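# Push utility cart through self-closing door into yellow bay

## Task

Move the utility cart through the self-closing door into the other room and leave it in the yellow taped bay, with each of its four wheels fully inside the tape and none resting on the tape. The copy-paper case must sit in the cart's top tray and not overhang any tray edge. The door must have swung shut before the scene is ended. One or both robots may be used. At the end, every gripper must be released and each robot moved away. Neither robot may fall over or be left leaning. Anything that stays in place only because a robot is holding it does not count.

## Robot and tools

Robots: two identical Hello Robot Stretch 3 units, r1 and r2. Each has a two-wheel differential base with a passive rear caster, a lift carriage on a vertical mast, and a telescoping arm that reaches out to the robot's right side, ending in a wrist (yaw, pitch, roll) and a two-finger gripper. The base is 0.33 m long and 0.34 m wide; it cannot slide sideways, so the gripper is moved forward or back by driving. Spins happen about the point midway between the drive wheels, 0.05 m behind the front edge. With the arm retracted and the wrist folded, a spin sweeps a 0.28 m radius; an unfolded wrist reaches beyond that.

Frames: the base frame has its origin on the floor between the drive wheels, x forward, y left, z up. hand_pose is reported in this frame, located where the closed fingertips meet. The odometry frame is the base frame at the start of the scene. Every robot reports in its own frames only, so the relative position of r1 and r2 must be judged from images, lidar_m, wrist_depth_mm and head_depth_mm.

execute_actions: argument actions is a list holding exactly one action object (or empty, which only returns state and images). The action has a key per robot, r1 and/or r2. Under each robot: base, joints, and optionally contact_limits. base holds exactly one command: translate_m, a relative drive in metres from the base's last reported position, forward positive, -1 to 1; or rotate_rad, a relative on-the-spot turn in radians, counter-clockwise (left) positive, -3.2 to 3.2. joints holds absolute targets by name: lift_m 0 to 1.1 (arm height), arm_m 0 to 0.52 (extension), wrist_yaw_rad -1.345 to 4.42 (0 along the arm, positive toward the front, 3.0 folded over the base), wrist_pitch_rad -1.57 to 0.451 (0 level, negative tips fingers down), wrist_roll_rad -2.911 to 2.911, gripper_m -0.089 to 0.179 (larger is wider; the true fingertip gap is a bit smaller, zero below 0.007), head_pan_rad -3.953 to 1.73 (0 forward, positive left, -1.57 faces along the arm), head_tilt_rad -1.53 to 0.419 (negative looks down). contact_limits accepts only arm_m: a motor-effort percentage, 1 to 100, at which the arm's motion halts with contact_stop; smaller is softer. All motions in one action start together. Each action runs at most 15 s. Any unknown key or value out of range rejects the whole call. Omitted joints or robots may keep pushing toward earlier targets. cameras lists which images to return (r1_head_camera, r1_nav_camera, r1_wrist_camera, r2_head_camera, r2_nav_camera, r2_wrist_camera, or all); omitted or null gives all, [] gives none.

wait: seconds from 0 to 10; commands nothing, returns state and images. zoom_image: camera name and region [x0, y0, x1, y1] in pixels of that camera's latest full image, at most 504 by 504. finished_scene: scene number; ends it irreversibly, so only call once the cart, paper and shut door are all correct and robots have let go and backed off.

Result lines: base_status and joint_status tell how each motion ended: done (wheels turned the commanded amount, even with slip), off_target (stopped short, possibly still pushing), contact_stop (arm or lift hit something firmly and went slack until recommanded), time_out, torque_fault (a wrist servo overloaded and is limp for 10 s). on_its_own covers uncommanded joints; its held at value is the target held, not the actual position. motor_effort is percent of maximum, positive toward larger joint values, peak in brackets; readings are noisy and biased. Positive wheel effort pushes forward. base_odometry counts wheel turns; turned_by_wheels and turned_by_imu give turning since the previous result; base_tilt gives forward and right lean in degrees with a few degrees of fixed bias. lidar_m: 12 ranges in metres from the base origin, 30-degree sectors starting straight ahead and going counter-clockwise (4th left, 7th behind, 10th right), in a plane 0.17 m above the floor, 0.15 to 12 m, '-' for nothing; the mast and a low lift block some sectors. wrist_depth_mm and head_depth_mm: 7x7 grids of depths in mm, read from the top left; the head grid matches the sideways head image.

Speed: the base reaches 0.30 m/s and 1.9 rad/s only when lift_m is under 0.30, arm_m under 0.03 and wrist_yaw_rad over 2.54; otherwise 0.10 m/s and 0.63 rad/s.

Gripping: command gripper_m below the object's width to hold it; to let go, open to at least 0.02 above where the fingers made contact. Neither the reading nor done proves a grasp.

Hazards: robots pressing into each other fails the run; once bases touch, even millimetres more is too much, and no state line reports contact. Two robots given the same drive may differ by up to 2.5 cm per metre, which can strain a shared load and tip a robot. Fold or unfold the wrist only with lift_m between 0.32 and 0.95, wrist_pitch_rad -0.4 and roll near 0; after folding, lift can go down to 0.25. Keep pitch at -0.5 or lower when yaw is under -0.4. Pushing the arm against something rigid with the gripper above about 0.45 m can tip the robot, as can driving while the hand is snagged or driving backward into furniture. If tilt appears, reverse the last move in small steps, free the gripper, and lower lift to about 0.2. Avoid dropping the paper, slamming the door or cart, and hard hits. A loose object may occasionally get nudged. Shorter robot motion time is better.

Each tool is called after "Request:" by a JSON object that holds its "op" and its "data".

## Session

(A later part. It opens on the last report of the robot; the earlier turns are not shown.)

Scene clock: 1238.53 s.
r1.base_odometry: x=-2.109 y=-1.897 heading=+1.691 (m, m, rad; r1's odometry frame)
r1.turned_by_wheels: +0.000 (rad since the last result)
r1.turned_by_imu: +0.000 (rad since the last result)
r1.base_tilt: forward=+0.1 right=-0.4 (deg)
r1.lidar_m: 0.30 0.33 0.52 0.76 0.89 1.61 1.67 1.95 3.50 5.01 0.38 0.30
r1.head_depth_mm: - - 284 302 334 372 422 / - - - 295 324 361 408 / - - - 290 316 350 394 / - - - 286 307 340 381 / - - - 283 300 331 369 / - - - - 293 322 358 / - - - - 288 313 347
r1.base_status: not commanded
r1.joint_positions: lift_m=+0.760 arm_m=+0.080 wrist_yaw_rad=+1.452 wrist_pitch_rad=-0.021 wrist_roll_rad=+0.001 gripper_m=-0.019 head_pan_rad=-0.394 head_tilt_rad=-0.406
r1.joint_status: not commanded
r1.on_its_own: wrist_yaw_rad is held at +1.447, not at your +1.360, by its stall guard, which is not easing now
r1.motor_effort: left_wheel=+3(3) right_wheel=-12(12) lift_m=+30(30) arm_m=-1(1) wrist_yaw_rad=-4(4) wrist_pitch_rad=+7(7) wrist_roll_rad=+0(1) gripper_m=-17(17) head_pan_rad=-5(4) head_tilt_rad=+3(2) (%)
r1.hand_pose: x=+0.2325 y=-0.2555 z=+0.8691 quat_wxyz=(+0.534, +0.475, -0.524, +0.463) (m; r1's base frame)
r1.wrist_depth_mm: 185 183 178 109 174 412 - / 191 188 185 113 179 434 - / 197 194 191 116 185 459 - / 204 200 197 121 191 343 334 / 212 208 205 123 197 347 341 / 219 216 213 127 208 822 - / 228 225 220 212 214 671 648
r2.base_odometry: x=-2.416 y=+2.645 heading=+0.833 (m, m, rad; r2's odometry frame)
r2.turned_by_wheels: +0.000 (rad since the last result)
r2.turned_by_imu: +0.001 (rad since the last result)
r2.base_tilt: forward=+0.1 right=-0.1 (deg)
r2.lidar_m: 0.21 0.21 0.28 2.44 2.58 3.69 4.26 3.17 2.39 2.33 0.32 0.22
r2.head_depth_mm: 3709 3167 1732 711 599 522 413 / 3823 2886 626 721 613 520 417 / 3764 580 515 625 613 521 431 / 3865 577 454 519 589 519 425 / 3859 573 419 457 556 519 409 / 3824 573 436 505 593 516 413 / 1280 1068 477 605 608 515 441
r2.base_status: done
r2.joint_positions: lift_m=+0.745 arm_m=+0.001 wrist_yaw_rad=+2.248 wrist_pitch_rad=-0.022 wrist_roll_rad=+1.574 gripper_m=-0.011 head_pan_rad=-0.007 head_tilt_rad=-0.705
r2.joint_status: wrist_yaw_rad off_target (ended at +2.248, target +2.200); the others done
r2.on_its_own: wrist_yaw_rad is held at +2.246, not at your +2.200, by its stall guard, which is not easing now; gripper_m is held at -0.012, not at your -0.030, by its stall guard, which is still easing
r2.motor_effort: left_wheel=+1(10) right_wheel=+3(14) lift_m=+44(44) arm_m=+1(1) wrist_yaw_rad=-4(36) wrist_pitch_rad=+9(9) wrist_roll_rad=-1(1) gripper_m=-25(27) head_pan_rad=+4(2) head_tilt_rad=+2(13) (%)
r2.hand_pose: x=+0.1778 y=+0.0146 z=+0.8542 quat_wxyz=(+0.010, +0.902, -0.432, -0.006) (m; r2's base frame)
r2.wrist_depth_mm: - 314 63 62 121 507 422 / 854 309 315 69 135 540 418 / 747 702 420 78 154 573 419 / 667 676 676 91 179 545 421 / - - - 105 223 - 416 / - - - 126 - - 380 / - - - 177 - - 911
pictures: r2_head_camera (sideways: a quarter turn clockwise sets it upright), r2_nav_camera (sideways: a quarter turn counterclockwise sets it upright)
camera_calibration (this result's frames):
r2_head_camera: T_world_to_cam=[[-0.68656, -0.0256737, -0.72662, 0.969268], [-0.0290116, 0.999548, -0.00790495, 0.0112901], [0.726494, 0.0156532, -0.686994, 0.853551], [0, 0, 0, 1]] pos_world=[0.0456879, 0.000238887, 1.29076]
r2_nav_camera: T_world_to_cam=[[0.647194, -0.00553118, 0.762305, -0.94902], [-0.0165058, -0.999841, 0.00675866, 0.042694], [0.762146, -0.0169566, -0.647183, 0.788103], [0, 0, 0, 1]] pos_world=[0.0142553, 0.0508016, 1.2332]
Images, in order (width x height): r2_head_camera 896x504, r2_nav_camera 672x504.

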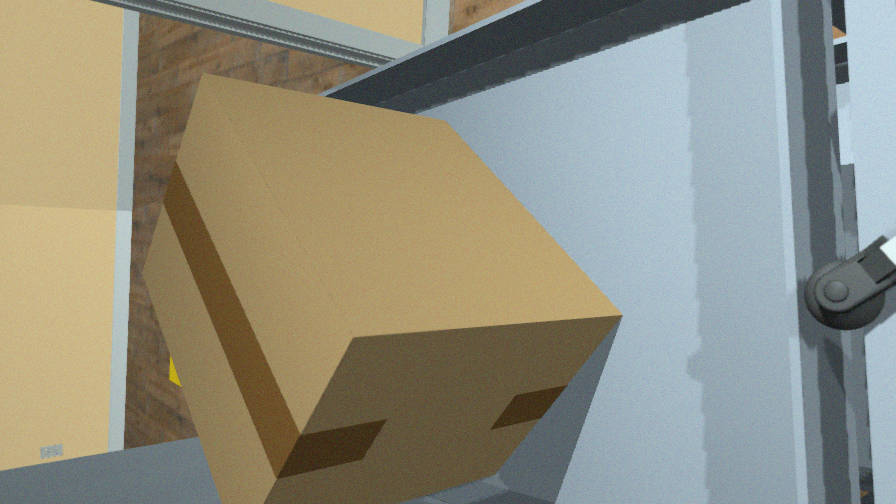

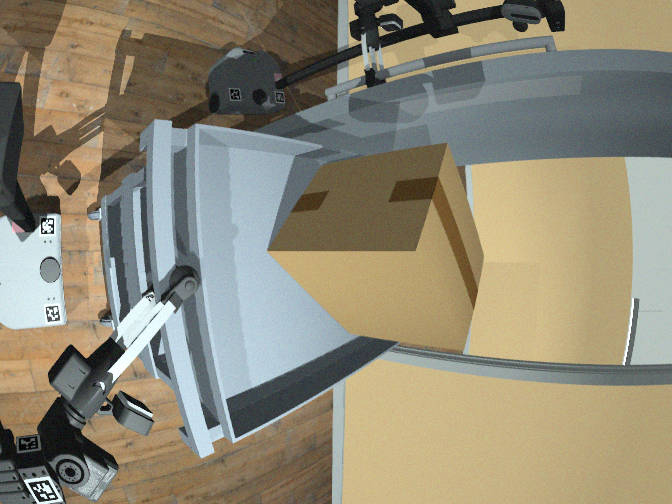

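Request:
{"op": "execute_actions", "data": {"actions": [{"r2":{"joints":{"gripper_m":0.1,"wrist_yaw_rad":2.2,"head_tilt_rad":-0.8}}}], "cameras": []}}

Request:
{"op": "execute_actions", "data": {"actions": [{"r2":{"base":{"translate_m":-0.25}}}], "cameras": []}}

Request:
{"op": "execute_actions", "data": {"actions": [{"r2":{"base":{"rotate_rad":0.5}}}], "cameras": []}}

Request:
{"op": "execute_actions", "data": {"actions": [{"r2":{"base":{"translate_m":0.15}}}], "cameras": []}}

Request:
{"op": "execute_actions", "data": {"actions": [{"r2":{"base":{"rotate_rad":-0.5}}}], "cameras": []}}

Request:
{"op": "execute_actions", "data": {"actions": [{"r2":{"base":{"translate_m":0.1}}}], "cameras": ["r2_head_camera","r2_wrist_camera"]}}

Scene clock: 1240.87 s.
r1.base_odometry: x=-2.109 y=-1.897 heading=+1.691 (m, m, rad; r1's odometry frame)
r1.turned_by_wheels: +0.000 (rad since the last result)
r1.turned_by_imu: +0.000 (rad since the last result)
r1.base_tilt: forward=+0.1 right=-0.4 (deg)
r1.lidar_m: 0.30 0.33 0.52 0.76 0.89 1.60 1.67 1.96 3.50 4.99 0.38 0.31
r1.head_depth_mm: - - 284 302 334 373 421 / - - - 295 325 361 408 / - - - 290 316 350 394 / - - - 286 307 340 381 / - - - 283 300 330 369 / - - - - 293 322 358 / - - - - 288 313 347
r1.base_status: not commanded
r1.joint_positions: lift_m=+0.760 arm_m=+0.080 wrist_yaw_rad=+1.452 wrist_pitch_rad=-0.021 wrist_roll_rad=+0.001 gripper_m=-0.019 head_pan_rad=-0.394 head_tilt_rad=-0.406
r1.joint_status: not commanded
r1.on_its_own: wrist_yaw_rad is held at +1.447, not at your +1.360, by its stall guard, which is not easing now
r1.motor_effort: left_wheel=+3(4) right_wheel=-12(12) lift_m=+30(30) arm_m=-1(1) wrist_yaw_rad=-5(5) wrist_pitch_rad=+7(7) wrist_roll_rad=+1(0) gripper_m=-17(17) head_pan_rad=-4(3) head_tilt_rad=+2(2) (%)
r1.hand_pose: x=+0.2325 y=-0.2555 z=+0.8691 quat_wxyz=(+0.534, +0.475, -0.524, +0.463) (m; r1's base frame)
r1.wrist_depth_mm: 185 182 179 109 174 413 - / 191 188 185 113 179 436 - / 197 194 191 117 185 464 - / 204 200 197 121 191 344 337 / 211 207 204 122 197 350 343 / 219 216 212 127 208 839 - / 228 223 220 210 213 663 663
r2.base_odometry: x=-2.416 y=+2.645 heading=+0.833 (m, m, rad; r2's odometry frame)
r2.turned_by_wheels: +0.000 (rad since the last result)
r2.turned_by_imu: +0.001 (rad since the last result)
r2.base_tilt: forward=+0.2 right=-0.1 (deg)
r2.lidar_m: 0.21 0.21 0.28 2.44 2.58 3.70 4.28 3.16 2.39 2.34 0.32 0.22
r2.head_depth_mm: 3635 2431 1740 642 574 508 662 / 3629 539 692 679 574 496 661 / 3609 487 551 644 572 496 396 / 3671 465 466 564 572 505 521 / 3743 463 414 498 565 495 648 / 3683 460 448 570 569 493 647 / 1262 472 524 639 569 493 387
r2.base_status: not commanded
r2.joint_positions: lift_m=+0.745 arm_m=+0.001 wrist_yaw_rad=+2.203 wrist_pitch_rad=-0.021 wrist_roll_rad=+1.574 gripper_m=+0.100 head_pan_rad=-0.007 head_tilt_rad=-0.790
r2.joint_status: all done
r2.motor_effort: left_wheel=+1(5) right_wheel=+1(5) lift_m=+45(44) arm_m=+1(1) wrist_yaw_rad=-5(41) wrist_pitch_rad=+9(9) wrist_roll_rad=-1(2) gripper_m=+0(96) head_pan_rad=+3(2) head_tilt_rad=-5(14) (%)
r2.hand_pose: x=+0.1848 y=+0.0054 z=+0.8545 quat_wxyz=(+0.009, +0.892, -0.452, -0.006) (m; r2's base frame)
r2.wrist_depth_mm: - 326 64 62 121 128 421 / 986 320 324 69 134 539 419 / 809 382 348 77 150 566 418 / 667 681 687 88 171 553 430 / - - - 103 197 - 423 / - - - 122 238 - 396 / - - - 158 323 335 340
pictures: none
No camera images: the call's "cameras" was empty. Leave "cameras" out to get every camera's image.

Scene clock: 1244.70 s.
r1.base_odometry: x=-2.109 y=-1.897 heading=+1.691 (m, m, rad; r1's odometry frame)
r1.turned_by_wheels: +0.000 (rad since the last result)
r1.turned_by_imu: +0.000 (rad since the last result)
r1.base_tilt: forward=+0.1 right=-0.4 (deg)
r1.lidar_m: 0.30 0.33 0.52 0.76 0.89 1.60 1.67 1.95 3.50 1.26 0.38 0.30
r1.head_depth_mm: - - 284 302 334 372 421 / - - - 295 325 361 407 / - - - 290 316 351 394 / - - - 286 307 340 381 / - - - 283 300 330 369 / - - - - 293 321 358 / - - - - 289 313 347
r1.base_status: not commanded
r1.joint_positions: lift_m=+0.760 arm_m=+0.080 wrist_yaw_rad=+1.452 wrist_pitch_rad=-0.021 wrist_roll_rad=+0.001 gripper_m=-0.019 head_pan_rad=-0.394 head_tilt_rad=-0.406
r1.joint_status: not commanded
r1.on_its_own: wrist_yaw_rad is held at +1.447, not at your +1.360, by its stall guard, which is not easing now
r1.motor_effort: left_wheel=+3(3) right_wheel=-12(12) lift_m=+30(30) arm_m=-1(1) wrist_yaw_rad=-5(5) wrist_pitch_rad=+7(7) wrist_roll_rad=+1(1) gripper_m=-18(17) head_pan_rad=-4(5) head_tilt_rad=+2(3) (%)
r1.hand_pose: x=+0.2325 y=-0.2555 z=+0.8691 quat_wxyz=(+0.534, +0.475, -0.524, +0.463) (m; r1's base frame)
r1.wrist_depth_mm: 185 182 180 109 174 418 - / 190 187 184 113 179 440 - / 197 195 190 117 184 458 - / 204 201 197 121 191 343 338 / 211 209 205 123 198 351 343 / 219 216 211 127 209 832 - / 228 224 220 211 213 669 668
r2.base_odometry: x=-2.584 y=+2.460 heading=+0.833 (m, m, rad; r2's odometry frame)
r2.turned_by_wheels: +0.000 (rad since the last result)
r2.turned_by_imu: +0.000 (rad since the last result)
r2.base_tilt: forward=+0.2 right=-0.1 (deg)
r2.lidar_m: 0.46 0.47 2.51 2.45 2.59 3.69 4.03 3.16 2.38 2.32 2.45 0.49
r2.head_depth_mm: 3303 1781 1914 614 1453 1288 1140 / 3629 987 806 614 924 1236 1138 / 691 755 808 606 940 1178 1159 / 650 657 753 600 938 1158 1098 / 646 618 731 612 939 1136 1132 / 645 691 790 608 937 1153 1134 / 1078 1049 833 595 1414 1280 1125
r2.base_status: done
r2.joint_positions: lift_m=+0.745 arm_m=+0.001 wrist_yaw_rad=+2.203 wrist_pitch_rad=-0.021 wrist_roll_rad=+1.574 gripper_m=+0.100 head_pan_rad=-0.007 head_tilt_rad=-0.790
r2.joint_status: not commanded
r2.motor_effort: left_wheel=+1(5) right_wheel=+0(4) lift_m=+44(44) arm_m=+1(1) wrist_yaw_rad=-3(4) wrist_pitch_rad=+9(9) wrist_roll_rad=-1(2) gripper_m=+0(1) head_pan_rad=+3(3) head_tilt_rad=-4(5) (%)
r2.hand_pose: x=+0.1849 y=+0.0054 z=+0.8545 quat_wxyz=(+0.009, +0.892, -0.452, -0.006) (m; r2's base frame)
r2.wrist_depth_mm: - - 520 351 952 602 383 / 992 - 706 393 974 607 425 / 844 850 886 449 924 575 646 / - - - 494 - - 858 / - - - - - - 949 / - - - - - - 952 / - - - - - - 963
pictures: none
No camera images: the call's "cameras" was empty. Leave "cameras" out to get every camera's image.

Scene clock: 1246.47 s.
r1.base_odometry: x=-2.109 y=-1.897 heading=+1.691 (m, m, rad; r1's odometry frame)
r1.turned_by_wheels: +0.000 (rad since the last result)
r1.turned_by_imu: +0.000 (rad since the last result)
r1.base_tilt: forward=+0.1 right=-0.4 (deg)
r1.lidar_m: 0.30 0.33 0.51 0.76 0.89 1.60 1.67 1.95 3.50 1.34 0.38 0.30
r1.head_depth_mm: - - 284 302 334 373 421 / - - - 295 325 361 408 / - - - 289 316 350 394 / - - - 286 308 340 381 / - - - 283 300 331 369 / - - - - 293 322 357 / - - - - 288 313 347
r1.base_status: not commanded
r1.joint_positions: lift_m=+0.760 arm_m=+0.080 wrist_yaw_rad=+1.452 wrist_pitch_rad=-0.021 wrist_roll_rad=+0.001 gripper_m=-0.019 head_pan_rad=-0.394 head_tilt_rad=-0.406
r1.joint_status: not commanded
r1.on_its_own: wrist_yaw_rad is held at +1.447, not at your +1.360, by its stall guard, which is not easing now
r1.motor_effort: left_wheel=+3(3) right_wheel=-12(12) lift_m=+30(30) arm_m=-1(1) wrist_yaw_rad=-3(4) wrist_pitch_rad=+7(7) wrist_roll_rad=+0(1) gripper_m=-16(17) head_pan_rad=-4(4) head_tilt_rad=+3(3) (%)
r1.hand_pose: x=+0.2325 y=-0.2555 z=+0.8691 quat_wxyz=(+0.534, +0.475, -0.524, +0.463) (m; r1's base frame)
r1.wrist_depth_mm: 184 182 179 109 174 415 - / 190 188 185 113 179 437 - / 197 195 191 117 185 462 - / 204 201 198 121 192 342 336 / 212 207 204 123 197 350 345 / 220 215 212 127 209 820 - / 228 224 220 211 212 674 659
r2.base_odometry: x=-2.584 y=+2.460 heading=+1.333 (m, m, rad; r2's odometry frame)
r2.turned_by_wheels: +0.500 (rad since the last result)
r2.turned_by_imu: +0.500 (rad since the last result)
r2.base_tilt: forward=+0.2 right=-0.1 (deg)
r2.lidar_m: 0.47 2.52 2.46 2.57 3.63 4.03 3.20 2.39 2.32 2.43 0.49 0.46
r2.head_depth_mm: 662 662 712 680 904 870 1063 / 988 1079 801 607 926 1078 1116 / 789 904 976 616 921 1137 1156 / 1809 2061 2110 1649 1451 1236 1098 / 1250 2216 2037 1617 1478 1281 1135 / 952 2411 2109 1646 1475 1284 1133 / 2283 2563 2117 1745 1470 1279 1128
r2.base_status: done
r2.joint_positions: lift_m=+0.745 arm_m=+0.001 wrist_yaw_rad=+2.203 wrist_pitch_rad=-0.021 wrist_roll_rad=+1.574 gripper_m=+0.100 head_pan_rad=-0.007 head_tilt_rad=-0.790
r2.joint_status: not commanded
r2.motor_effort: left_wheel=-1(3) right_wheel=+2(6) lift_m=+44(44) arm_m=+1(1) wrist_yaw_rad=-3(5) wrist_pitch_rad=+9(9) wrist_roll_rad=-1(2) gripper_m=+1(1) head_pan_rad=+3(3) head_tilt_rad=-4(5) (%)
r2.hand_pose: x=+0.1849 y=+0.0053 z=+0.8545 quat_wxyz=(+0.009, +0.892, -0.452, -0.006) (m; r2's base frame)
r2.wrist_depth_mm: - - - 340 - - 943 / - - - - - - 947 / - - - - - - 948 / - - - - - - 941 / - - - - - - 951 / - - - - - - 972 / - - - - - - 980
pictures: none
No camera images: the call's "cameras" was empty. Leave "cameras" out to get every camera's image.

Scene clock: 1249.17 s.
r1.base_odometry: x=-2.109 y=-1.897 heading=+1.691 (m, m, rad; r1's odometry frame)
r1.turned_by_wheels: +0.000 (rad since the last result)
r1.turned_by_imu: +0.000 (rad since the last result)
r1.base_tilt: forward=+0.1 right=-0.4 (deg)
r1.lidar_m: 0.30 0.33 0.52 0.76 0.89 1.60 1.67 1.96 3.49 1.19 0.38 0.30
r1.head_depth_mm: - - 284 302 334 373 421 / - - - 295 324 361 408 / - - - 290 316 350 394 / - - - 286 307 340 381 / - - - 283 300 331 369 / - - - - 293 322 358 / - - - - 288 313 347
r1.base_status: not commanded
r1.joint_positions: lift_m=+0.760 arm_m=+0.080 wrist_yaw_rad=+1.452 wrist_pitch_rad=-0.021 wrist_roll_rad=+0.001 gripper_m=-0.019 head_pan_rad=-0.394 head_tilt_rad=-0.406
r1.joint_status: not commanded
r1.on_its_own: wrist_yaw_rad is held at +1.447, not at your +1.360, by its stall guard, which is not easing now
r1.motor_effort: left_wheel=+4(3) right_wheel=-12(12) lift_m=+30(30) arm_m=-1(1) wrist_yaw_rad=-5(4) wrist_pitch_rad=+7(7) wrist_roll_rad=+0(1) gripper_m=-18(17) head_pan_rad=-4(4) head_tilt_rad=+3(3) (%)
r1.hand_pose: x=+0.2325 y=-0.2555 z=+0.8691 quat_wxyz=(+0.534, +0.475, -0.524, +0.463) (m; r1's base frame)
r1.wrist_depth_mm: 184 182 179 109 173 411 - / 190 188 185 113 179 441 - / 197 194 191 117 185 460 - / 203 201 198 120 191 342 337 / 211 208 204 123 196 349 343 / 219 217 212 127 208 836 - / 227 224 219 211 212 674 667
r2.base_odometry: x=-2.548 y=+2.606 heading=+1.333 (m, m, rad; r2's odometry frame)
r2.turned_by_wheels: +0.000 (rad since the last result)
r2.turned_by_imu: +0.001 (rad since the last result)
r2.base_tilt: forward=+0.1 right=-0.1 (deg)
r2.lidar_m: 0.33 2.44 2.37 2.49 3.51 4.15 3.32 2.47 2.40 2.31 0.34 0.32
r2.head_depth_mm: 1160 579 624 646 575 489 763 / 764 988 1007 677 574 775 965 / 643 740 877 954 518 777 1029 / 1683 883 2040 1662 1450 1283 1099 / 1125 892 2055 1525 1474 1284 1133 / 1000 896 2122 1604 1477 1280 1134 / 2029 2439 2119 1734 1474 1275 1132
r2.base_status: done
r2.joint_positions: lift_m=+0.745 arm_m=+0.001 wrist_yaw_rad=+2.203 wrist_pitch_rad=-0.021 wrist_roll_rad=+1.574 gripper_m=+0.100 head_pan_rad=-0.007 head_tilt_rad=-0.790
r2.joint_status: not commanded
r2.motor_effort: left_wheel=-1(4) right_wheel=+1(5) lift_m=+45(44) arm_m=+1(1) wrist_yaw_rad=-3(3) wrist_pitch_rad=+9(9) wrist_roll_rad=-2(2) gripper_m=+0(0) head_pan_rad=+3(3) head_tilt_rad=-5(5) (%)
r2.hand_pose: x=+0.1849 y=+0.0053 z=+0.8545 quat_wxyz=(+0.009, +0.892, -0.452, -0.006) (m; r2's base frame)
r2.wrist_depth_mm: - - - 164 240 248 252 / - - - 216 - - 945 / - - - - - - 955 / - - - - - - 962 / - - - - - - 927 / - - - - - - 955 / - - - - - - 954
pictures: none
No camera images: the call's "cameras" was empty. Leave "cameras" out to get every camera's image.

Scene clock: 1250.90 s.
r1.base_odometry: x=-2.109 y=-1.897 heading=+1.691 (m, m, rad; r1's odometry frame)
r1.turned_by_wheels: +0.000 (rad since the last result)
r1.turned_by_imu: +0.000 (rad since the last result)
r1.base_tilt: forward=+0.1 right=-0.4 (deg)
r1.lidar_m: 0.30 0.33 0.52 0.76 0.89 1.60 1.67 1.95 3.49 1.11 0.38 0.30
r1.head_depth_mm: - - 284 302 334 372 421 / - - - 295 325 361 407 / - - - 290 316 351 393 / - - - 286 308 340 381 / - - - 283 300 331 369 / - - - - 293 322 358 / - - - - 289 313 347
r1.base_status: not commanded
r1.joint_positions: lift_m=+0.760 arm_m=+0.080 wrist_yaw_rad=+1.452 wrist_pitch_rad=-0.021 wrist_roll_rad=+0.001 gripper_m=-0.019 head_pan_rad=-0.394 head_tilt_rad=-0.406
r1.joint_status: not commanded
r1.on_its_own: wrist_yaw_rad is held at +1.447, not at your +1.360, by its stall guard, which is not easing now
r1.motor_effort: left_wheel=+3(3) right_wheel=-12(12) lift_m=+30(30) arm_m=-1(1) wrist_yaw_rad=-5(4) wrist_pitch_rad=+7(7) wrist_roll_rad=+0(1) gripper_m=-16(17) head_pan_rad=-4(4) head_tilt_rad=+2(3) (%)
r1.hand_pose: x=+0.2325 y=-0.2555 z=+0.8691 quat_wxyz=(+0.534, +0.475, -0.524, +0.463) (m; r1's base frame)
r1.wrist_depth_mm: 184 182 179 109 174 417 - / 191 188 184 113 179 434 - / 197 195 191 117 185 459 - / 204 201 197 121 191 342 335 / 212 208 204 123 198 348 342 / 219 215 213 127 208 831 - / 227 224 219 211 212 674 665
r2.base_odometry: x=-2.548 y=+2.606 heading=+0.833 (m, m, rad; r2's odometry frame)
r2.turned_by_wheels: -0.500 (rad since the last result)
r2.turned_by_imu: -0.499 (rad since the last result)
r2.base_tilt: forward=+0.2 right=-0.1 (deg)
r2.lidar_m: 0.32 0.33 2.43 2.37 2.50 3.59 4.16 3.26 2.46 2.40 2.27 0.34
r2.head_depth_mm: 3748 877 791 678 526 819 1116 / 653 584 733 675 518 832 1079 / 650 508 598 660 513 819 1060 / 649 505 567 643 525 818 1095 / 3730 537 638 674 519 798 1051 / 1447 604 749 654 526 734 1128 / 932 900 872 990 1435 1258 1131
r2.base_status: done
r2.joint_positions: lift_m=+0.745 arm_m=+0.001 wrist_yaw_rad=+2.203 wrist_pitch_rad=-0.021 wrist_roll_rad=+1.574 gripper_m=+0.100 head_pan_rad=-0.007 head_tilt_rad=-0.790
r2.joint_status: not commanded
r2.motor_effort: left_wheel=+2(8) right_wheel=-1(5) lift_m=+45(45) arm_m=+1(1) wrist_yaw_rad=-4(3) wrist_pitch_rad=+9(9) wrist_roll_rad=-2(1) gripper_m=+0(0) head_pan_rad=+3(3) head_tilt_rad=-5(5) (%)
r2.hand_pose: x=+0.1849 y=+0.0053 z=+0.8545 quat_wxyz=(+0.009, +0.892, -0.452, -0.006) (m; r2's base frame)
r2.wrist_depth_mm: - 421 424 219 774 607 421 / 850 831 593 241 822 579 419 / 702 710 725 269 743 546 422 / - - - 304 366 369 363 / - - - 312 - - 916 / - - - - - - 947 / - - - - - - 960
pictures: none
No camera images: the call's "cameras" was empty. Leave "cameras" out to get every camera's image.

Scene clock: 1253.47 s.
r1.base_odometry: x=-2.109 y=-1.897 heading=+1.691 (m, m, rad; r1's odometry frame)
r1.turned_by_wheels: +0.000 (rad since the last result)
r1.turned_by_imu: +0.000 (rad since the last result)
r1.base_tilt: forward=+0.1 right=-0.4 (deg)
r1.lidar_m: 0.30 0.33 0.52 0.76 0.89 1.60 1.67 1.96 3.49 1.02 0.38 0.30
r1.head_depth_mm: - - 284 302 334 373 422 / - - - 295 324 361 407 / - - - 290 316 350 394 / - - - 286 308 340 381 / - - - 283 300 330 369 / - - - - 293 322 358 / - - - - 289 313 347
r1.base_status: not commanded
r1.joint_positions: lift_m=+0.760 arm_m=+0.080 wrist_yaw_rad=+1.452 wrist_pitch_rad=-0.021 wrist_roll_rad=+0.001 gripper_m=-0.019 head_pan_rad=-0.394 head_tilt_rad=-0.406
r1.joint_status: not commanded
r1.on_its_own: wrist_yaw_rad is held at +1.447, not at your +1.360, by its stall guard, which is not easing now
r1.motor_effort: left_wheel=+3(3) right_wheel=-12(13) lift_m=+30(30) arm_m=-1(1) wrist_yaw_rad=-5(5) wrist_pitch_rad=+7(7) wrist_roll_rad=+0(1) gripper_m=-17(16) head_pan_rad=-4(4) head_tilt_rad=+2(3) (%)
r1.hand_pose: x=+0.2325 y=-0.2555 z=+0.8691 quat_wxyz=(+0.534, +0.475, -0.524, +0.463) (m; r1's base frame)
r1.wrist_depth_mm: 185 182 179 109 174 414 - / 190 187 185 113 180 433 - / 197 194 191 116 185 465 - / 204 201 197 121 191 344 336 / 211 208 204 123 197 347 346 / 219 215 212 127 207 814 - / 229 224 220 211 212 674 667
r2.base_odometry: x=-2.481 y=+2.680 heading=+0.833 (m, m, rad; r2's odometry frame)
r2.turned_by_wheels: +0.000 (rad since the last result)
r2.turned_by_imu: +0.001 (rad since the last result)
r2.base_tilt: forward=+0.2 right=-0.1 (deg)
r2.lidar_m: 0.22 0.23 2.38 2.37 2.50 3.56 4.25 3.27 2.47 2.41 0.34 0.23
r2.head_depth_mm: 3673 540 740 678 575 481 715 / 3649 487 557 662 573 473 735 / 3671 466 455 573 572 469 681 / 3728 464 445 534 571 505 845 / 3716 463 501 615 571 505 658 / 3572 497 574 639 569 505 658 / 961 867 905 864 889 451 411
r2.base_status: done
r2.joint_positions: lift_m=+0.745 arm_m=+0.001 wrist_yaw_rad=+2.203 wrist_pitch_rad=-0.021 wrist_roll_rad=+1.574 gripper_m=+0.100 head_pan_rad=-0.007 head_tilt_rad=-0.790
r2.joint_status: not commanded
r2.motor_effort: left_wheel=+2(7) right_wheel=-1(3) lift_m=+45(45) arm_m=+1(1) wrist_yaw_rad=-3(3) wrist_pitch_rad=+9(9) wrist_roll_rad=-2(2) gripper_m=+0(1) head_pan_rad=+2(4) head_tilt_rad=-4(4) (%)
r2.hand_pose: x=+0.1849 y=+0.0053 z=+0.8545 quat_wxyz=(+0.009, +0.892, -0.452, -0.006) (m; r2's base frame)
r2.wrist_depth_mm: 298 284 285 75 134 530 420 / 875 387 368 84 148 563 418 / 677 673 639 95 166 540 426 / - - - 108 194 - 408 / - - - 126 225 - 371 / - - - 154 264 293 299 / - - - 191 - - 946
pictures: r2_head_camera (sideways: a quarter turn clockwise sets it upright), r2_wrist_camera
camera_calibration (this result's frames):
r2_head_camera: T_world_to_cam=[[-0.746182, -0.0252657, -0.665263, 0.889674], [-0.0295572, 0.999552, -0.00480899, 0.00726215], [0.665086, 0.016075, -0.746594, 0.931438], [0, 0, 0, 1]] pos_world=[0.0445867, 0.000246476, 1.28731]
r2_wrist_camera: T_world_to_cam=[[-0.0532785, -0.0488711, -0.997383, 0.852152], [-0.710377, 0.703813, 0.00346086, 0.162063], [0.701802, 0.708703, -0.072215, 0.0951826], [0, 0, 0, 1]] pos_world=[0.0937278, -0.139872, 0.856235]
Images, in order (width x height): r2_head_camera 896x504, r2_wrist_camera 644x364.

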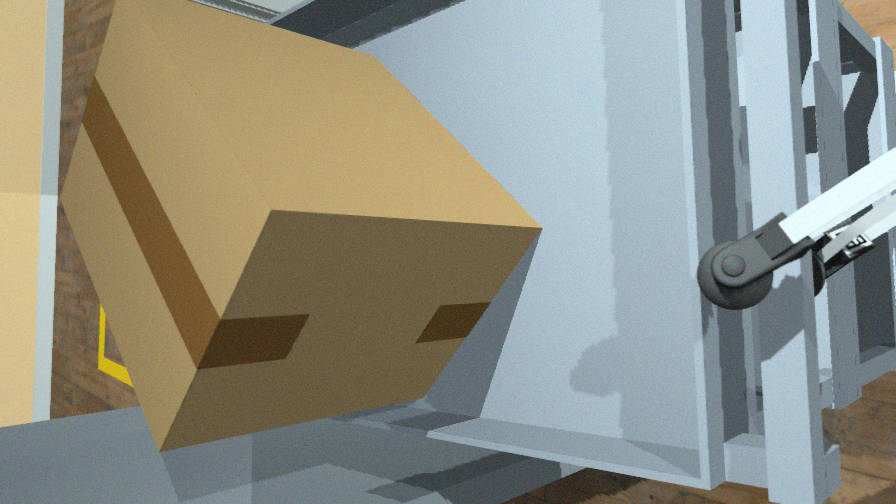

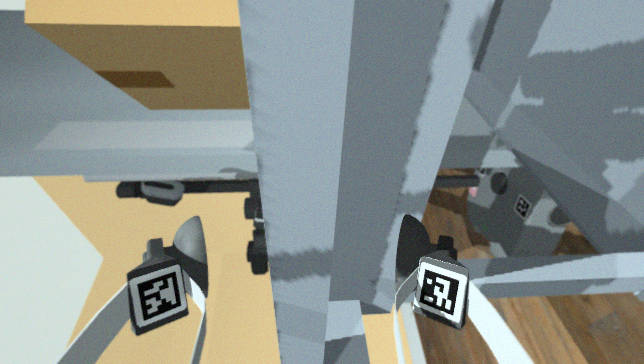

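Request:
{"op": "execute_actions", "data": {"actions": []}}

Scene clock: 1254.43 s.
r1.base_odometry: x=-2.109 y=-1.897 heading=+1.691 (m, m, rad; r1's odometry frame)
r1.turned_by_wheels: +0.000 (rad since the last result)
r1.turned_by_imu: +0.000 (rad since the last result)
r1.base_tilt: forward=+0.1 right=-0.4 (deg)
r1.lidar_m: 0.30 0.33 0.52 0.76 0.89 1.60 1.67 1.96 3.48 1.03 0.38 0.30
r1.head_depth_mm: - - 284 302 334 372 421 / - - - 295 325 361 407 / - - - 290 316 351 394 / - - - 286 307 340 381 / - - - 283 300 331 369 / - - - - 293 322 357 / - - - - 289 313 347
r1.base_status: not commanded
r1.joint_positions: lift_m=+0.760 arm_m=+0.080 wrist_yaw_rad=+1.452 wrist_pitch_rad=-0.021 wrist_roll_rad=+0.001 gripper_m=-0.019 head_pan_rad=-0.394 head_tilt_rad=-0.406
r1.joint_status: not commanded
r1.on_its_own: wrist_yaw_rad is held at +1.447, not at your +1.360, by its stall guard, which is not easing now
r1.motor_effort: left_wheel=+3(3) right_wheel=-12(13) lift_m=+30(30) arm_m=-1(1) wrist_yaw_rad=-4(5) wrist_pitch_rad=+7(7) wrist_roll_rad=+0(1) gripper_m=-17(16) head_pan_rad=-4(4) head_tilt_rad=+3(3) (%)
r1.hand_pose: x=+0.2325 y=-0.2555 z=+0.8691 quat_wxyz=(+0.534, +0.475, -0.524, +0.463) (m; r1's base frame)
r1.wrist_depth_mm: 184 182 179 109 174 416 - / 191 188 185 113 179 439 - / 196 194 191 116 185 463 - / 204 201 197 121 190 343 335 / 211 209 205 123 197 348 342 / 219 216 213 127 207 825 - / 229 225 220 210 212 671 664
r2.base_odometry: x=-2.481 y=+2.680 heading=+0.833 (m, m, rad; r2's odometry frame)
r2.turned_by_wheels: +0.000 (rad since the last result)
r2.turned_by_imu: +0.000 (rad since the last result)
r2.base_tilt: forward=+0.2 right=-0.1 (deg)
r2.lidar_m: 0.22 0.23 2.38 2.37 2.50 3.56 4.25 3.28 2.47 2.41 0.34 0.23
r2.head_depth_mm: 3687 541 740 680 575 480 713 / 3705 487 556 661 573 473 734 / 3660 466 455 573 572 468 681 / 3718 464 446 535 571 504 843 / 3792 463 501 616 570 504 660 / 3540 498 573 640 570 504 658 / 961 868 902 864 888 450 411
r2.base_status: done
r2.joint_positions: lift_m=+0.745 arm_m=+0.001 wrist_yaw_rad=+2.203 wrist_pitch_rad=-0.021 wrist_roll_rad=+1.574 gripper_m=+0.100 head_pan_rad=-0.007 head_tilt_rad=-0.790
r2.joint_status: not commanded
r2.motor_effort: left_wheel=+2(7) right_wheel=-1(3) lift_m=+45(45) arm_m=+1(1) wrist_yaw_rad=-3(3) wrist_pitch_rad=+9(9) wrist_roll_rad=-2(2) gripper_m=+1(1) head_pan_rad=+3(4) head_tilt_rad=-4(4) (%)
r2.hand_pose: x=+0.1849 y=+0.0053 z=+0.8545 quat_wxyz=(+0.009, +0.892, -0.452, -0.006) (m; r2's base frame)
r2.wrist_depth_mm: 296 282 284 75 133 538 421 / 870 386 369 84 148 565 421 / 680 689 642 95 166 543 421 / - - - 108 194 - 406 / - - - 125 224 - 373 / - - - 154 263 293 297 / - - - 192 - - 961
pictures: r1_head_camera (sideways: a quarter turn clockwise sets it upright), r1_nav_camera (sideways: a quarter turn counterclockwise sets it upright), r1_wrist_camera, r2_head_camera (sideways: a quarter turn clockwise sets it upright), r2_nav_camera (sideways: a quarter turn counterclockwise sets it upright), r2_wrist_camera
camera_calibration (this result's frames):
r1_head_camera: T_world_to_cam=[[-0.393832, 0.168737, -0.903562, 1.20096], [0.359146, 0.933113, 0.0177165, -0.0225152], [0.846115, -0.317533, -0.428091, 0.504699], [0, 0, 0, 1]] pos_world=[0.0540284, -0.0213786, 1.3016]
r1_nav_camera: T_world_to_cam=[[0.350241, -0.095889, 0.931738, -1.17659], [-0.370291, -0.927887, 0.0436999, 0.00370284], [0.860358, -0.36032, -0.360491, 0.424873], [0, 0, 0, 1]] pos_world=[0.0479177, 0.0437042, 1.24927]
r1_wrist_camera: T_world_to_cam=[[-0.0905273, -0.994369, -0.0550891, -0.174855], [-0.197122, 0.0721129, -0.977723, 0.951339], [0.97619, -0.0776514, -0.20254, 0.0965533], [0, 0, 0, 1]] pos_world=[0.0774465, -0.234977, 0.94007]
r2_head_camera: T_world_to_cam=[[-0.746182, -0.0252658, -0.665263, 0.889674], [-0.0295575, 0.999552, -0.00480899, 0.00726215], [0.665086, 0.0160751, -0.746594, 0.931438], [0, 0, 0, 1]] pos_world=[0.0445867, 0.000246484, 1.28731]
r2_nav_camera: T_world_to_cam=[[0.710012, -0.00596105, 0.704165, -0.87363], [-0.0158913, -0.999845, 0.00755913, 0.0416489], [0.704011, -0.0165571, -0.709996, 0.870159], [0, 0, 0, 1]] pos_world=[0.00834812, 0.0508421, 1.23267]
r2_wrist_camera: T_world_to_cam=[[-0.0532788, -0.048871, -0.997383, 0.852152], [-0.710377, 0.703813, 0.00346112, 0.162063], [0.701802, 0.708703, -0.0722151, 0.0951827], [0, 0, 0, 1]] pos_world=[0.0937278, -0.139872, 0.856235]
Images, in order (width x height): r1_head_camera 896x504, r1_nav_camera 672x504, r1_wrist_camera 644x364, r2_head_camera 896x504, r2_nav_camera 672x504, r2_wrist_camera 644x364.

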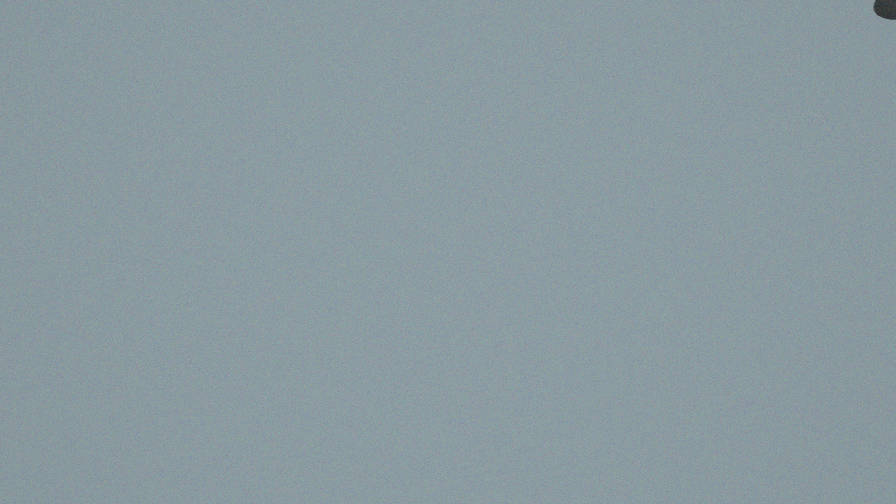

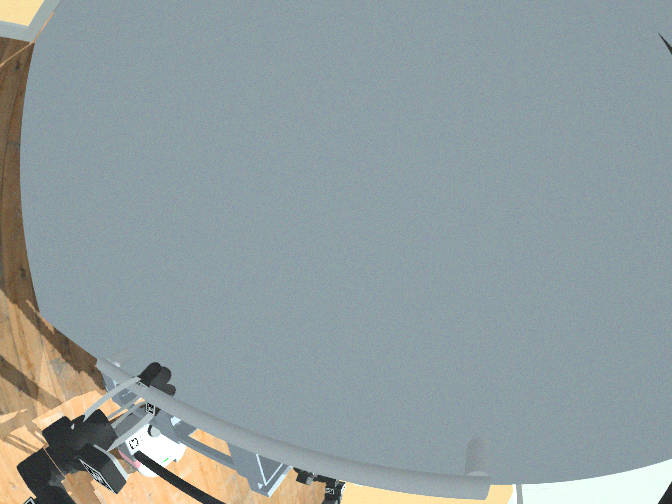

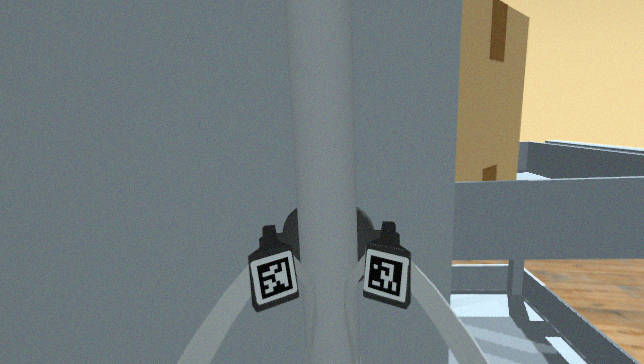

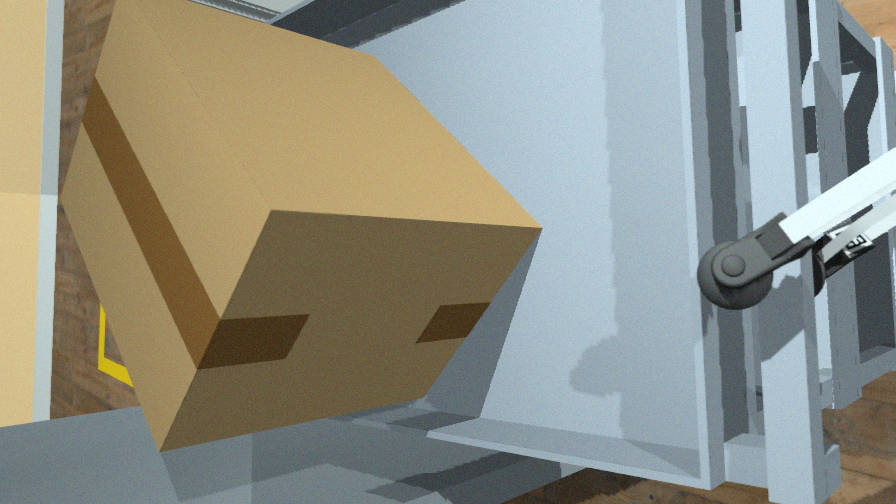

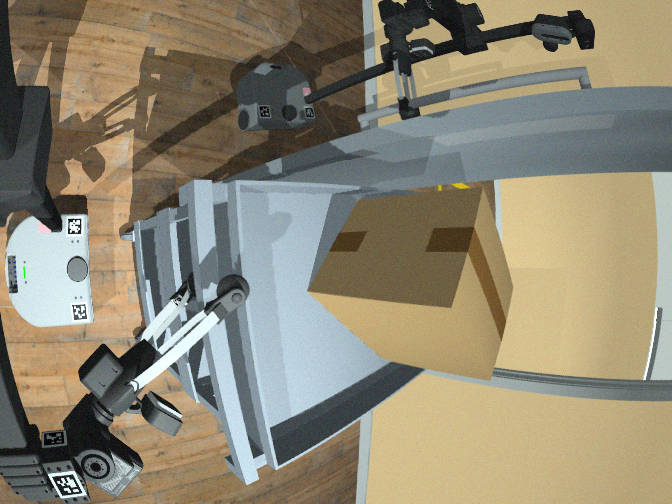

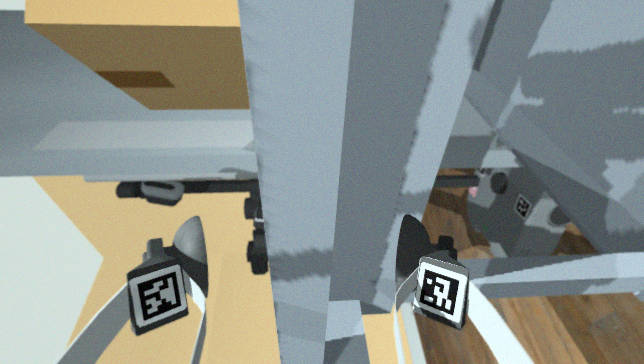

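Request:
{"op": "execute_actions", "data": {"actions": [{"r2":{"base":{"translate_m":0.015},"joints":{"gripper_m":-0.03}}}], "cameras": []}}

Request:
{"op": "execute_actions", "data": {"actions": [{"r2":{"base":{"translate_m":0.1},"joints":{"wrist_yaw_rad":2.2}}}], "cameras": ["r2_head_camera","r2_nav_camera"]}}

Scene clock: 1256.63 s.
r1.base_odometry: x=-2.109 y=-1.897 heading=+1.691 (m, m, rad; r1's odometry frame)
r1.turned_by_wheels: +0.000 (rad since the last result)
r1.turned_by_imu: +0.000 (rad since the last result)
r1.base_tilt: forward=+0.1 right=-0.4 (deg)
r1.lidar_m: 0.30 0.33 0.51 0.76 0.89 1.60 1.67 1.96 3.49 1.03 0.38 0.30
r1.head_depth_mm: - - 284 302 334 373 421 / - - - 295 324 361 408 / - - - 290 316 351 393 / - - - 286 307 340 381 / - - - 283 299 331 369 / - - - - 293 322 358 / - - - - 289 313 347
r1.base_status: not commanded
r1.joint_positions: lift_m=+0.760 arm_m=+0.080 wrist_yaw_rad=+1.452 wrist_pitch_rad=-0.021 wrist_roll_rad=+0.001 gripper_m=-0.019 head_pan_rad=-0.394 head_tilt_rad=-0.406
r1.joint_status: not commanded
r1.on_its_own: wrist_yaw_rad is held at +1.447, not at your +1.360, by its stall guard, which is not easing now
r1.motor_effort: left_wheel=+3(3) right_wheel=-12(12) lift_m=+30(30) arm_m=-2(1) wrist_yaw_rad=-5(4) wrist_pitch_rad=+7(7) wrist_roll_rad=+0(0) gripper_m=-17(16) head_pan_rad=-4(4) head_tilt_rad=+3(2) (%)
r1.hand_pose: x=+0.2325 y=-0.2555 z=+0.8691 quat_wxyz=(+0.534, +0.475, -0.524, +0.463) (m; r1's base frame)
r1.wrist_depth_mm: 184 182 179 109 174 423 - / 191 188 185 113 179 443 - / 197 195 191 117 185 464 - / 204 200 198 121 192 341 336 / 212 208 205 123 197 349 342 / 220 216 213 127 209 831 - / 227 225 219 211 212 668 655
r2.base_odometry: x=-2.471 y=+2.691 heading=+0.833 (m, m, rad; r2's odometry frame)
r2.turned_by_wheels: +0.000 (rad since the last result)
r2.turned_by_imu: +0.000 (rad since the last result)
r2.base_tilt: forward=+0.1 right=-0.1 (deg)
r2.lidar_m: 0.21 0.21 2.35 2.37 2.49 3.59 4.27 3.25 2.47 2.41 0.32 0.22
r2.head_depth_mm: 3628 534 710 678 573 506 663 / 3693 486 535 645 573 507 661 / 3693 466 438 551 572 486 396 / 3712 463 431 516 572 505 659 / 3740 462 484 595 570 495 650 / 3772 482 555 639 569 494 648 / 967 866 906 838 864 459 395
r2.base_status: done
r2.joint_positions: lift_m=+0.745 arm_m=+0.001 wrist_yaw_rad=+2.214 wrist_pitch_rad=-0.021 wrist_roll_rad=+1.574 gripper_m=-0.028 head_pan_rad=-0.007 head_tilt_rad=-0.790
r2.joint_status: all done
r2.on_its_own: wrist_yaw_rad is at rest, and its effort (-17) is outside its rest range (-12 to +12)
r2.motor_effort: left_wheel=+4(7) right_wheel=+5(5) lift_m=+44(45) arm_m=+1(1) wrist_yaw_rad=-17(17) wrist_pitch_rad=+9(9) wrist_roll_rad=-2(1) gripper_m=-35(99) head_pan_rad=+4(2) head_tilt_rad=-4(4) (%)
r2.hand_pose: x=+0.1832 y=+0.0077 z=+0.8545 quat_wxyz=(+0.009, +0.894, -0.447, -0.006) (m; r2's base frame)
r2.wrist_depth_mm: 286 274 273 63 122 503 420 / 824 377 330 71 136 537 418 / 653 679 652 79 153 530 426 / - - 642 92 176 - 405 / - - - 104 211 - 375 / - - - 123 275 284 287 / - - - 167 - - 972
pictures: none
No camera images: the call's "cameras" was empty. Leave "cameras" out to get every camera's image.

Scene clock: 1258.87 s.
r1.base_odometry: x=-2.109 y=-1.897 heading=+1.691 (m, m, rad; r1's odometry frame)
r1.turned_by_wheels: +0.000 (rad since the last result)
r1.turned_by_imu: +0.000 (rad since the last result)
r1.base_tilt: forward=+0.1 right=-0.4 (deg)
r1.lidar_m: 0.30 0.33 0.52 0.76 0.89 1.60 1.67 1.96 3.49 5.00 0.38 0.31
r1.head_depth_mm: - - 284 302 334 372 422 / - - - 295 325 361 407 / - - - 290 316 350 394 / - - - 286 307 340 381 / - - - 283 300 331 369 / - - - - 293 322 357 / - - - - 288 313 348
r1.base_status: not commanded
r1.joint_positions: lift_m=+0.760 arm_m=+0.080 wrist_yaw_rad=+1.452 wrist_pitch_rad=-0.021 wrist_roll_rad=+0.001 gripper_m=-0.019 head_pan_rad=-0.394 head_tilt_rad=-0.406
r1.joint_status: not commanded
r1.on_its_own: wrist_yaw_rad is held at +1.447, not at your +1.360, by its stall guard, which is not easing now
r1.motor_effort: left_wheel=+3(4) right_wheel=-12(12) lift_m=+30(30) arm_m=-1(2) wrist_yaw_rad=-5(5) wrist_pitch_rad=+7(7) wrist_roll_rad=+1(1) gripper_m=-17(17) head_pan_rad=-4(4) head_tilt_rad=+3(2) (%)
r1.hand_pose: x=+0.2325 y=-0.2555 z=+0.8691 quat_wxyz=(+0.534, +0.475, -0.524, +0.463) (m; r1's base frame)
r1.wrist_depth_mm: 185 182 180 109 174 - - / 191 188 185 113 179 - - / 197 195 191 117 185 - - / 204 201 197 120 191 342 335 / 210 208 205 123 197 347 342 / 220 216 212 127 208 - - / 228 224 220 211 213 651 -
r2.base_odometry: x=-2.404 y=+2.765 heading=+0.833 (m, m, rad; r2's odometry frame)
r2.turned_by_wheels: +0.000 (rad since the last result)
r2.turned_by_imu: +0.001 (rad since the last result)
r2.base_tilt: forward=+0.1 right=-0.1 (deg)
r2.lidar_m: 0.21 0.21 2.21 2.36 2.49 3.56 4.39 3.27 2.47 2.41 0.32 0.22
r2.head_depth_mm: 3645 540 742 679 574 507 665 / 3609 487 551 660 573 496 662 / 3606 465 450 564 572 496 395 / 3608 464 418 502 567 496 705 / 3650 462 469 577 570 495 646 / 3687 481 534 639 570 494 388 / 998 833 878 832 557 449 405
r2.base_status: done
r2.joint_positions: lift_m=+0.745 arm_m=+0.001 wrist_yaw_rad=+2.243 wrist_pitch_rad=-0.020 wrist_roll_rad=+1.574 gripper_m=-0.018 head_pan_rad=-0.007 head_tilt_rad=-0.790
r2.joint_status: wrist_yaw_rad off_target (ended at +2.243, target +2.200)
r2.on_its_own: wrist_yaw_rad is held at +2.244, not at your +2.200, by its stall guard, which is not easing now; gripper_m is held at -0.019, not at your -0.030, by its stall guard, which is still easing
r2.motor_effort: left_wheel=+1(11) right_wheel=+4(14) lift_m=+44(45) arm_m=+0(1) wrist_yaw_rad=+0(36) wrist_pitch_rad=+9(9) wrist_roll_rad=-2(2) gripper_m=-29(35) head_pan_rad=+3(3) head_tilt_rad=-5(4) (%)
r2.hand_pose: x=+0.1787 y=+0.0135 z=+0.8547 quat_wxyz=(+0.009, +0.901, -0.434, -0.006) (m; r2's base frame)
r2.wrist_depth_mm: 291 276 64 62 121 506 422 / 794 388 339 70 135 540 422 / 644 659 634 78 153 527 427 / 550 556 554 91 176 606 400 / - - - 104 213 - 378 / - - - 124 278 283 291 / - - - 170 - - 965
pictures: r2_head_camera (sideways: a quarter turn clockwise sets it upright), r2_nav_camera (sideways: a quarter turn counterclockwise sets it upright)
camera_calibration (this result's frames):
r2_head_camera: T_world_to_cam=[[-0.746218, -0.0252656, -0.665222, 0.889621], [-0.0295578, 0.999552, -0.00480701, 0.00725957], [0.665045, 0.0160754, -0.74663, 0.931485], [0, 0, 0, 1]] pos_world=[0.0445859, 0.000246494, 1.28731]
r2_nav_camera: T_world_to_cam=[[0.71005, -0.00596124, 0.704126, -0.873579], [-0.0158908, -0.999845, 0.00755962, 0.0416483], [0.703972, -0.0165568, -0.710035, 0.870209], [0, 0, 0, 1]] pos_world=[0.00834433, 0.0508421, 1.23267]
Images, in order (width x height): r2_head_camera 896x504, r2_nav_camera 672x504.

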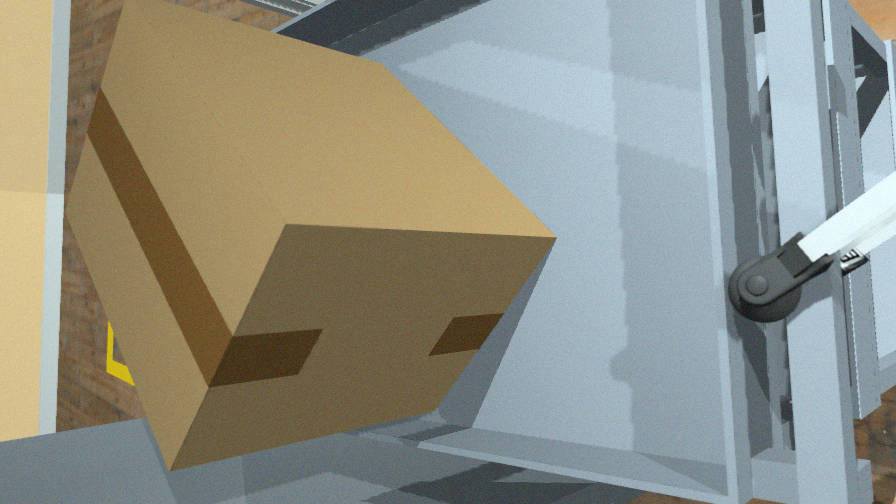

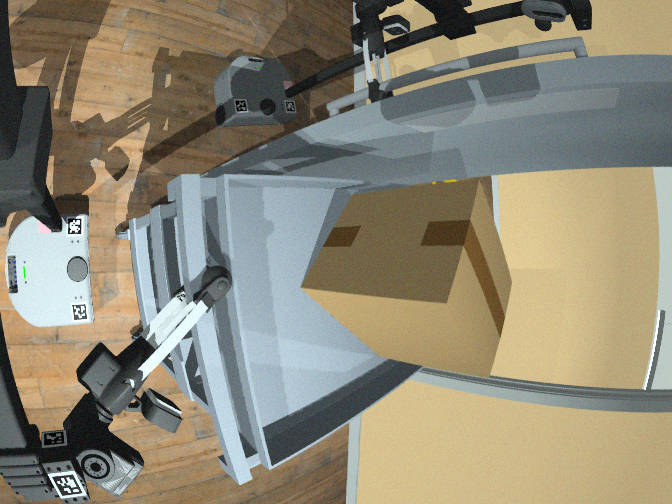

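Request:
{"op": "execute_actions", "data": {"actions": [{"r2":{"base":{"rotate_rad":0.13},"joints":{"wrist_yaw_rad":2.19}}}], "cameras": []}}

Request:
{"op": "execute_actions", "data": {"actions": [{"r2":{"base":{"translate_m":0.08},"joints":{"wrist_yaw_rad":2.2}}}], "cameras": ["r2_head_camera","r2_nav_camera"]}}

Scene clock: 1260.60 s.
r1.base_odometry: x=-2.109 y=-1.897 heading=+1.691 (m, m, rad; r1's odometry frame)
r1.turned_by_wheels: +0.000 (rad since the last result)
r1.turned_by_imu: +0.000 (rad since the last result)
r1.base_tilt: forward=+0.1 right=-0.4 (deg)
r1.lidar_m: 0.30 0.33 0.52 0.76 0.89 1.60 1.67 1.96 3.48 5.00 0.38 0.30
r1.head_depth_mm: - - 284 302 334 373 421 / - - - 295 324 361 407 / - - - 290 316 350 394 / - - - 286 307 340 380 / - - - 283 300 331 369 / - - - - 293 322 357 / - - - - 289 313 347
r1.base_status: not commanded
r1.joint_positions: lift_m=+0.760 arm_m=+0.080 wrist_yaw_rad=+1.452 wrist_pitch_rad=-0.021 wrist_roll_rad=+0.001 gripper_m=-0.019 head_pan_rad=-0.394 head_tilt_rad=-0.406
r1.joint_status: not commanded
r1.on_its_own: wrist_yaw_rad is held at +1.447, not at your +1.360, by its stall guard, which is not easing now
r1.motor_effort: left_wheel=+3(3) right_wheel=-12(12) lift_m=+30(30) arm_m=-1(1) wrist_yaw_rad=-5(5) wrist_pitch_rad=+7(7) wrist_roll_rad=+1(1) gripper_m=-16(16) head_pan_rad=-4(4) head_tilt_rad=+3(3) (%)
r1.hand_pose: x=+0.2325 y=-0.2555 z=+0.8691 quat_wxyz=(+0.534, +0.475, -0.524, +0.463) (m; r1's base frame)
r1.wrist_depth_mm: 184 181 180 109 174 - - / 191 188 186 113 179 - - / 197 194 191 117 185 - - / 204 201 197 121 191 336 332 / 211 208 205 123 197 341 335 / 219 216 212 127 208 - - / 228 224 219 212 213 655 -
r2.base_odometry: x=-2.404 y=+2.765 heading=+0.962 (m, m, rad; r2's odometry frame)
r2.turned_by_wheels: +0.130 (rad since the last result)
r2.turned_by_imu: +0.128 (rad since the last result)
r2.base_tilt: forward=+0.1 right=-0.1 (deg)
r2.lidar_m: 0.22 0.23 2.37 2.36 2.63 4.20 4.38 2.94 2.42 2.41 0.29 0.22
r2.head_depth_mm: 3568 476 532 656 574 497 652 / 3562 468 449 578 574 497 397 / 3652 466 427 512 571 485 396 / 3643 463 485 582 572 505 696 / 3354 502 567 654 571 504 659 / 858 828 916 809 545 482 1080 / 617 634 651 709 1357 1235 1097
r2.base_status: done
r2.joint_positions: lift_m=+0.745 arm_m=+0.001 wrist_yaw_rad=+2.179 wrist_pitch_rad=-0.020 wrist_roll_rad=+1.574 gripper_m=-0.008 head_pan_rad=-0.007 head_tilt_rad=-0.790
r2.joint_status: all done
r2.on_its_own: gripper_m is held at -0.009, not at your -0.030, by its stall guard, which is not easing now
r2.motor_effort: left_wheel=-2(5) right_wheel=+6(15) lift_m=+44(45) arm_m=+2(1) wrist_yaw_rad=+12(32) wrist_pitch_rad=+9(9) wrist_roll_rad=-1(2) gripper_m=-24(27) head_pan_rad=+4(3) head_tilt_rad=-4(4) (%)
r2.hand_pose: x=+0.1884 y=+0.0005 z=+0.8547 quat_wxyz=(+0.009, +0.886, -0.463, -0.006) (m; r2's base frame)
r2.wrist_depth_mm: 802 303 57 56 116 121 419 / 706 649 382 63 131 511 422 / 582 586 561 72 150 591 419 / 532 540 542 84 177 992 395 / - - - 100 230 - 354 / - - - 124 278 292 865 / - - - 187 - - 955
pictures: none
No camera images: the call's "cameras" was empty. Leave "cameras" out to get every camera's image.

Scene clock: 1262.70 s.
r1.base_odometry: x=-2.109 y=-1.897 heading=+1.691 (m, m, rad; r1's odometry frame)
r1.turned_by_wheels: +0.000 (rad since the last result)
r1.turned_by_imu: +0.000 (rad since the last result)
r1.base_tilt: forward=+0.1 right=-0.4 (deg)
r1.lidar_m: 0.30 0.33 0.51 0.76 0.89 1.60 1.67 1.96 3.48 4.99 0.38 0.30
r1.head_depth_mm: - - 284 302 333 373 421 / - - - 295 324 361 408 / - - - 290 316 350 394 / - - - 286 308 340 381 / - - - 283 300 331 369 / - - - - 293 322 358 / - - - - 288 313 347
r1.base_status: not commanded
r1.joint_positions: lift_m=+0.760 arm_m=+0.080 wrist_yaw_rad=+1.452 wrist_pitch_rad=-0.021 wrist_roll_rad=+0.001 gripper_m=-0.019 head_pan_rad=-0.394 head_tilt_rad=-0.406
r1.joint_status: not commanded
r1.on_its_own: wrist_yaw_rad is held at +1.447, not at your +1.360, by its stall guard, which is not easing now
r1.motor_effort: left_wheel=+3(3) right_wheel=-12(12) lift_m=+30(30) arm_m=-1(1) wrist_yaw_rad=-4(6) wrist_pitch_rad=+7(7) wrist_roll_rad=+1(1) gripper_m=-17(17) head_pan_rad=-4(5) head_tilt_rad=+2(2) (%)
r1.hand_pose: x=+0.2325 y=-0.2555 z=+0.8691 quat_wxyz=(+0.534, +0.475, -0.524, +0.463) (m; r1's base frame)
r1.wrist_depth_mm: 184 182 179 109 174 - - / 191 188 185 113 179 - - / 197 194 191 116 185 - 574 / 205 200 198 120 191 441 343 / 212 208 205 123 198 328 322 / 220 216 212 127 208 - - / 228 224 220 211 212 - -
r2.base_odometry: x=-2.358 y=+2.830 heading=+0.962 (m, m, rad; r2's odometry frame)
r2.turned_by_wheels: +0.000 (rad since the last result)
r2.turned_by_imu: +0.001 (rad since the last result)
r2.base_tilt: forward=+0.2 right=-0.1 (deg)
r2.lidar_m: 0.21 0.22 2.36 2.35 2.60 4.18 4.45 2.96 2.44 2.43 0.28 0.21
r2.head_depth_mm: 3476 468 523 645 574 497 460 / 3492 467 445 574 572 497 389 / 3590 463 412 497 561 495 389 / 3610 463 468 561 571 496 759 / 3367 486 550 641 571 503 676 / 841 808 847 669 555 503 658 / 606 622 639 656 697 460 1079
r2.base_status: done
r2.joint_positions: lift_m=+0.745 arm_m=+0.001 wrist_yaw_rad=+2.242 wrist_pitch_rad=-0.019 wrist_roll_rad=+1.574 gripper_m=-0.008 head_pan_rad=-0.007 head_tilt_rad=-0.791
r2.joint_status: wrist_yaw_rad off_target (ended at +2.242, target +2.200)
r2.on_its_own: wrist_yaw_rad is held at +2.249, not at your +2.200, by its stall guard, which is not easing now; gripper_m is held at -0.009, not at your -0.030, by its stall guard, which is not easing now
r2.motor_effort: left_wheel=-1(11) right_wheel=-1(16) lift_m=+45(45) arm_m=+1(1) wrist_yaw_rad=+9(60) wrist_pitch_rad=+8(9) wrist_roll_rad=-1(1) gripper_m=-24(24) head_pan_rad=+3(3) head_tilt_rad=-5(5) (%)
r2.hand_pose: x=+0.1788 y=+0.0134 z=+0.8549 quat_wxyz=(+0.008, +0.901, -0.435, -0.005) (m; r2's base frame)
r2.wrist_depth_mm: 704 340 49 48 110 115 415 / 604 612 57 55 127 467 421 / 519 527 500 64 148 557 404 / 467 478 480 77 178 524 384 / - - - 94 278 299 301 / - - - 124 - - 916 / - - - 220 - - 938
pictures: r2_head_camera (sideways: a quarter turn clockwise sets it upright), r2_nav_camera (sideways: a quarter turn counterclockwise sets it upright)
camera_calibration (this result's frames):
r2_head_camera: T_world_to_cam=[[-0.746275, -0.0252653, -0.665158, 0.889538], [-0.0295583, 0.999552, -0.0048039, 0.00725552], [0.664981, 0.0160759, -0.746687, 0.93156], [0, 0, 0, 1]] pos_world=[0.0445847, 0.000246504, 1.2873]
r2_nav_camera: T_world_to_cam=[[0.71011, -0.00596162, 0.704065, -0.873501], [-0.0158901, -0.999845, 0.00756039, 0.0416473], [0.703911, -0.0165564, -0.710095, 0.870288], [0, 0, 0, 1]] pos_world=[0.00833842, 0.0508421, 1.23267]
Images, in order (width x height): r2_head_camera 896x504, r2_nav_camera 672x504.

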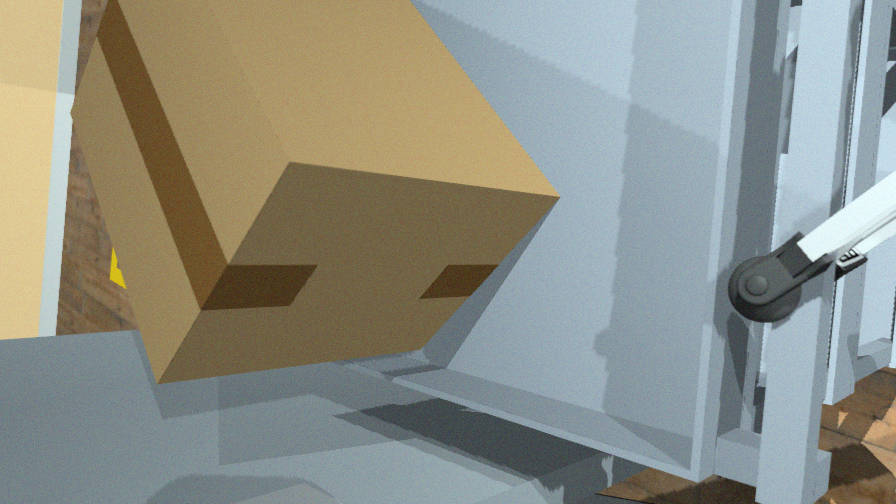

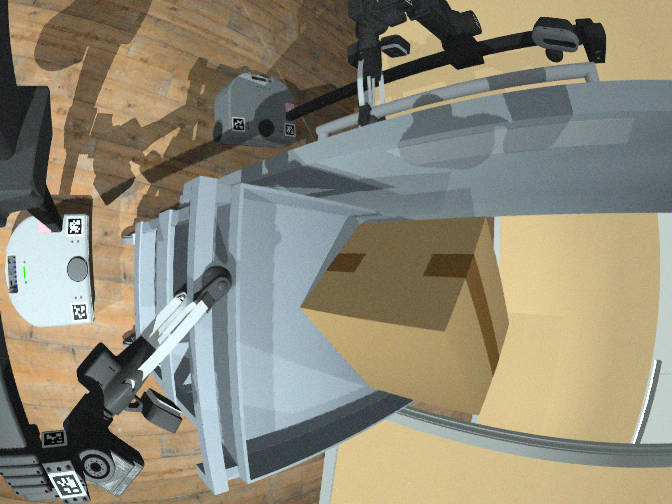

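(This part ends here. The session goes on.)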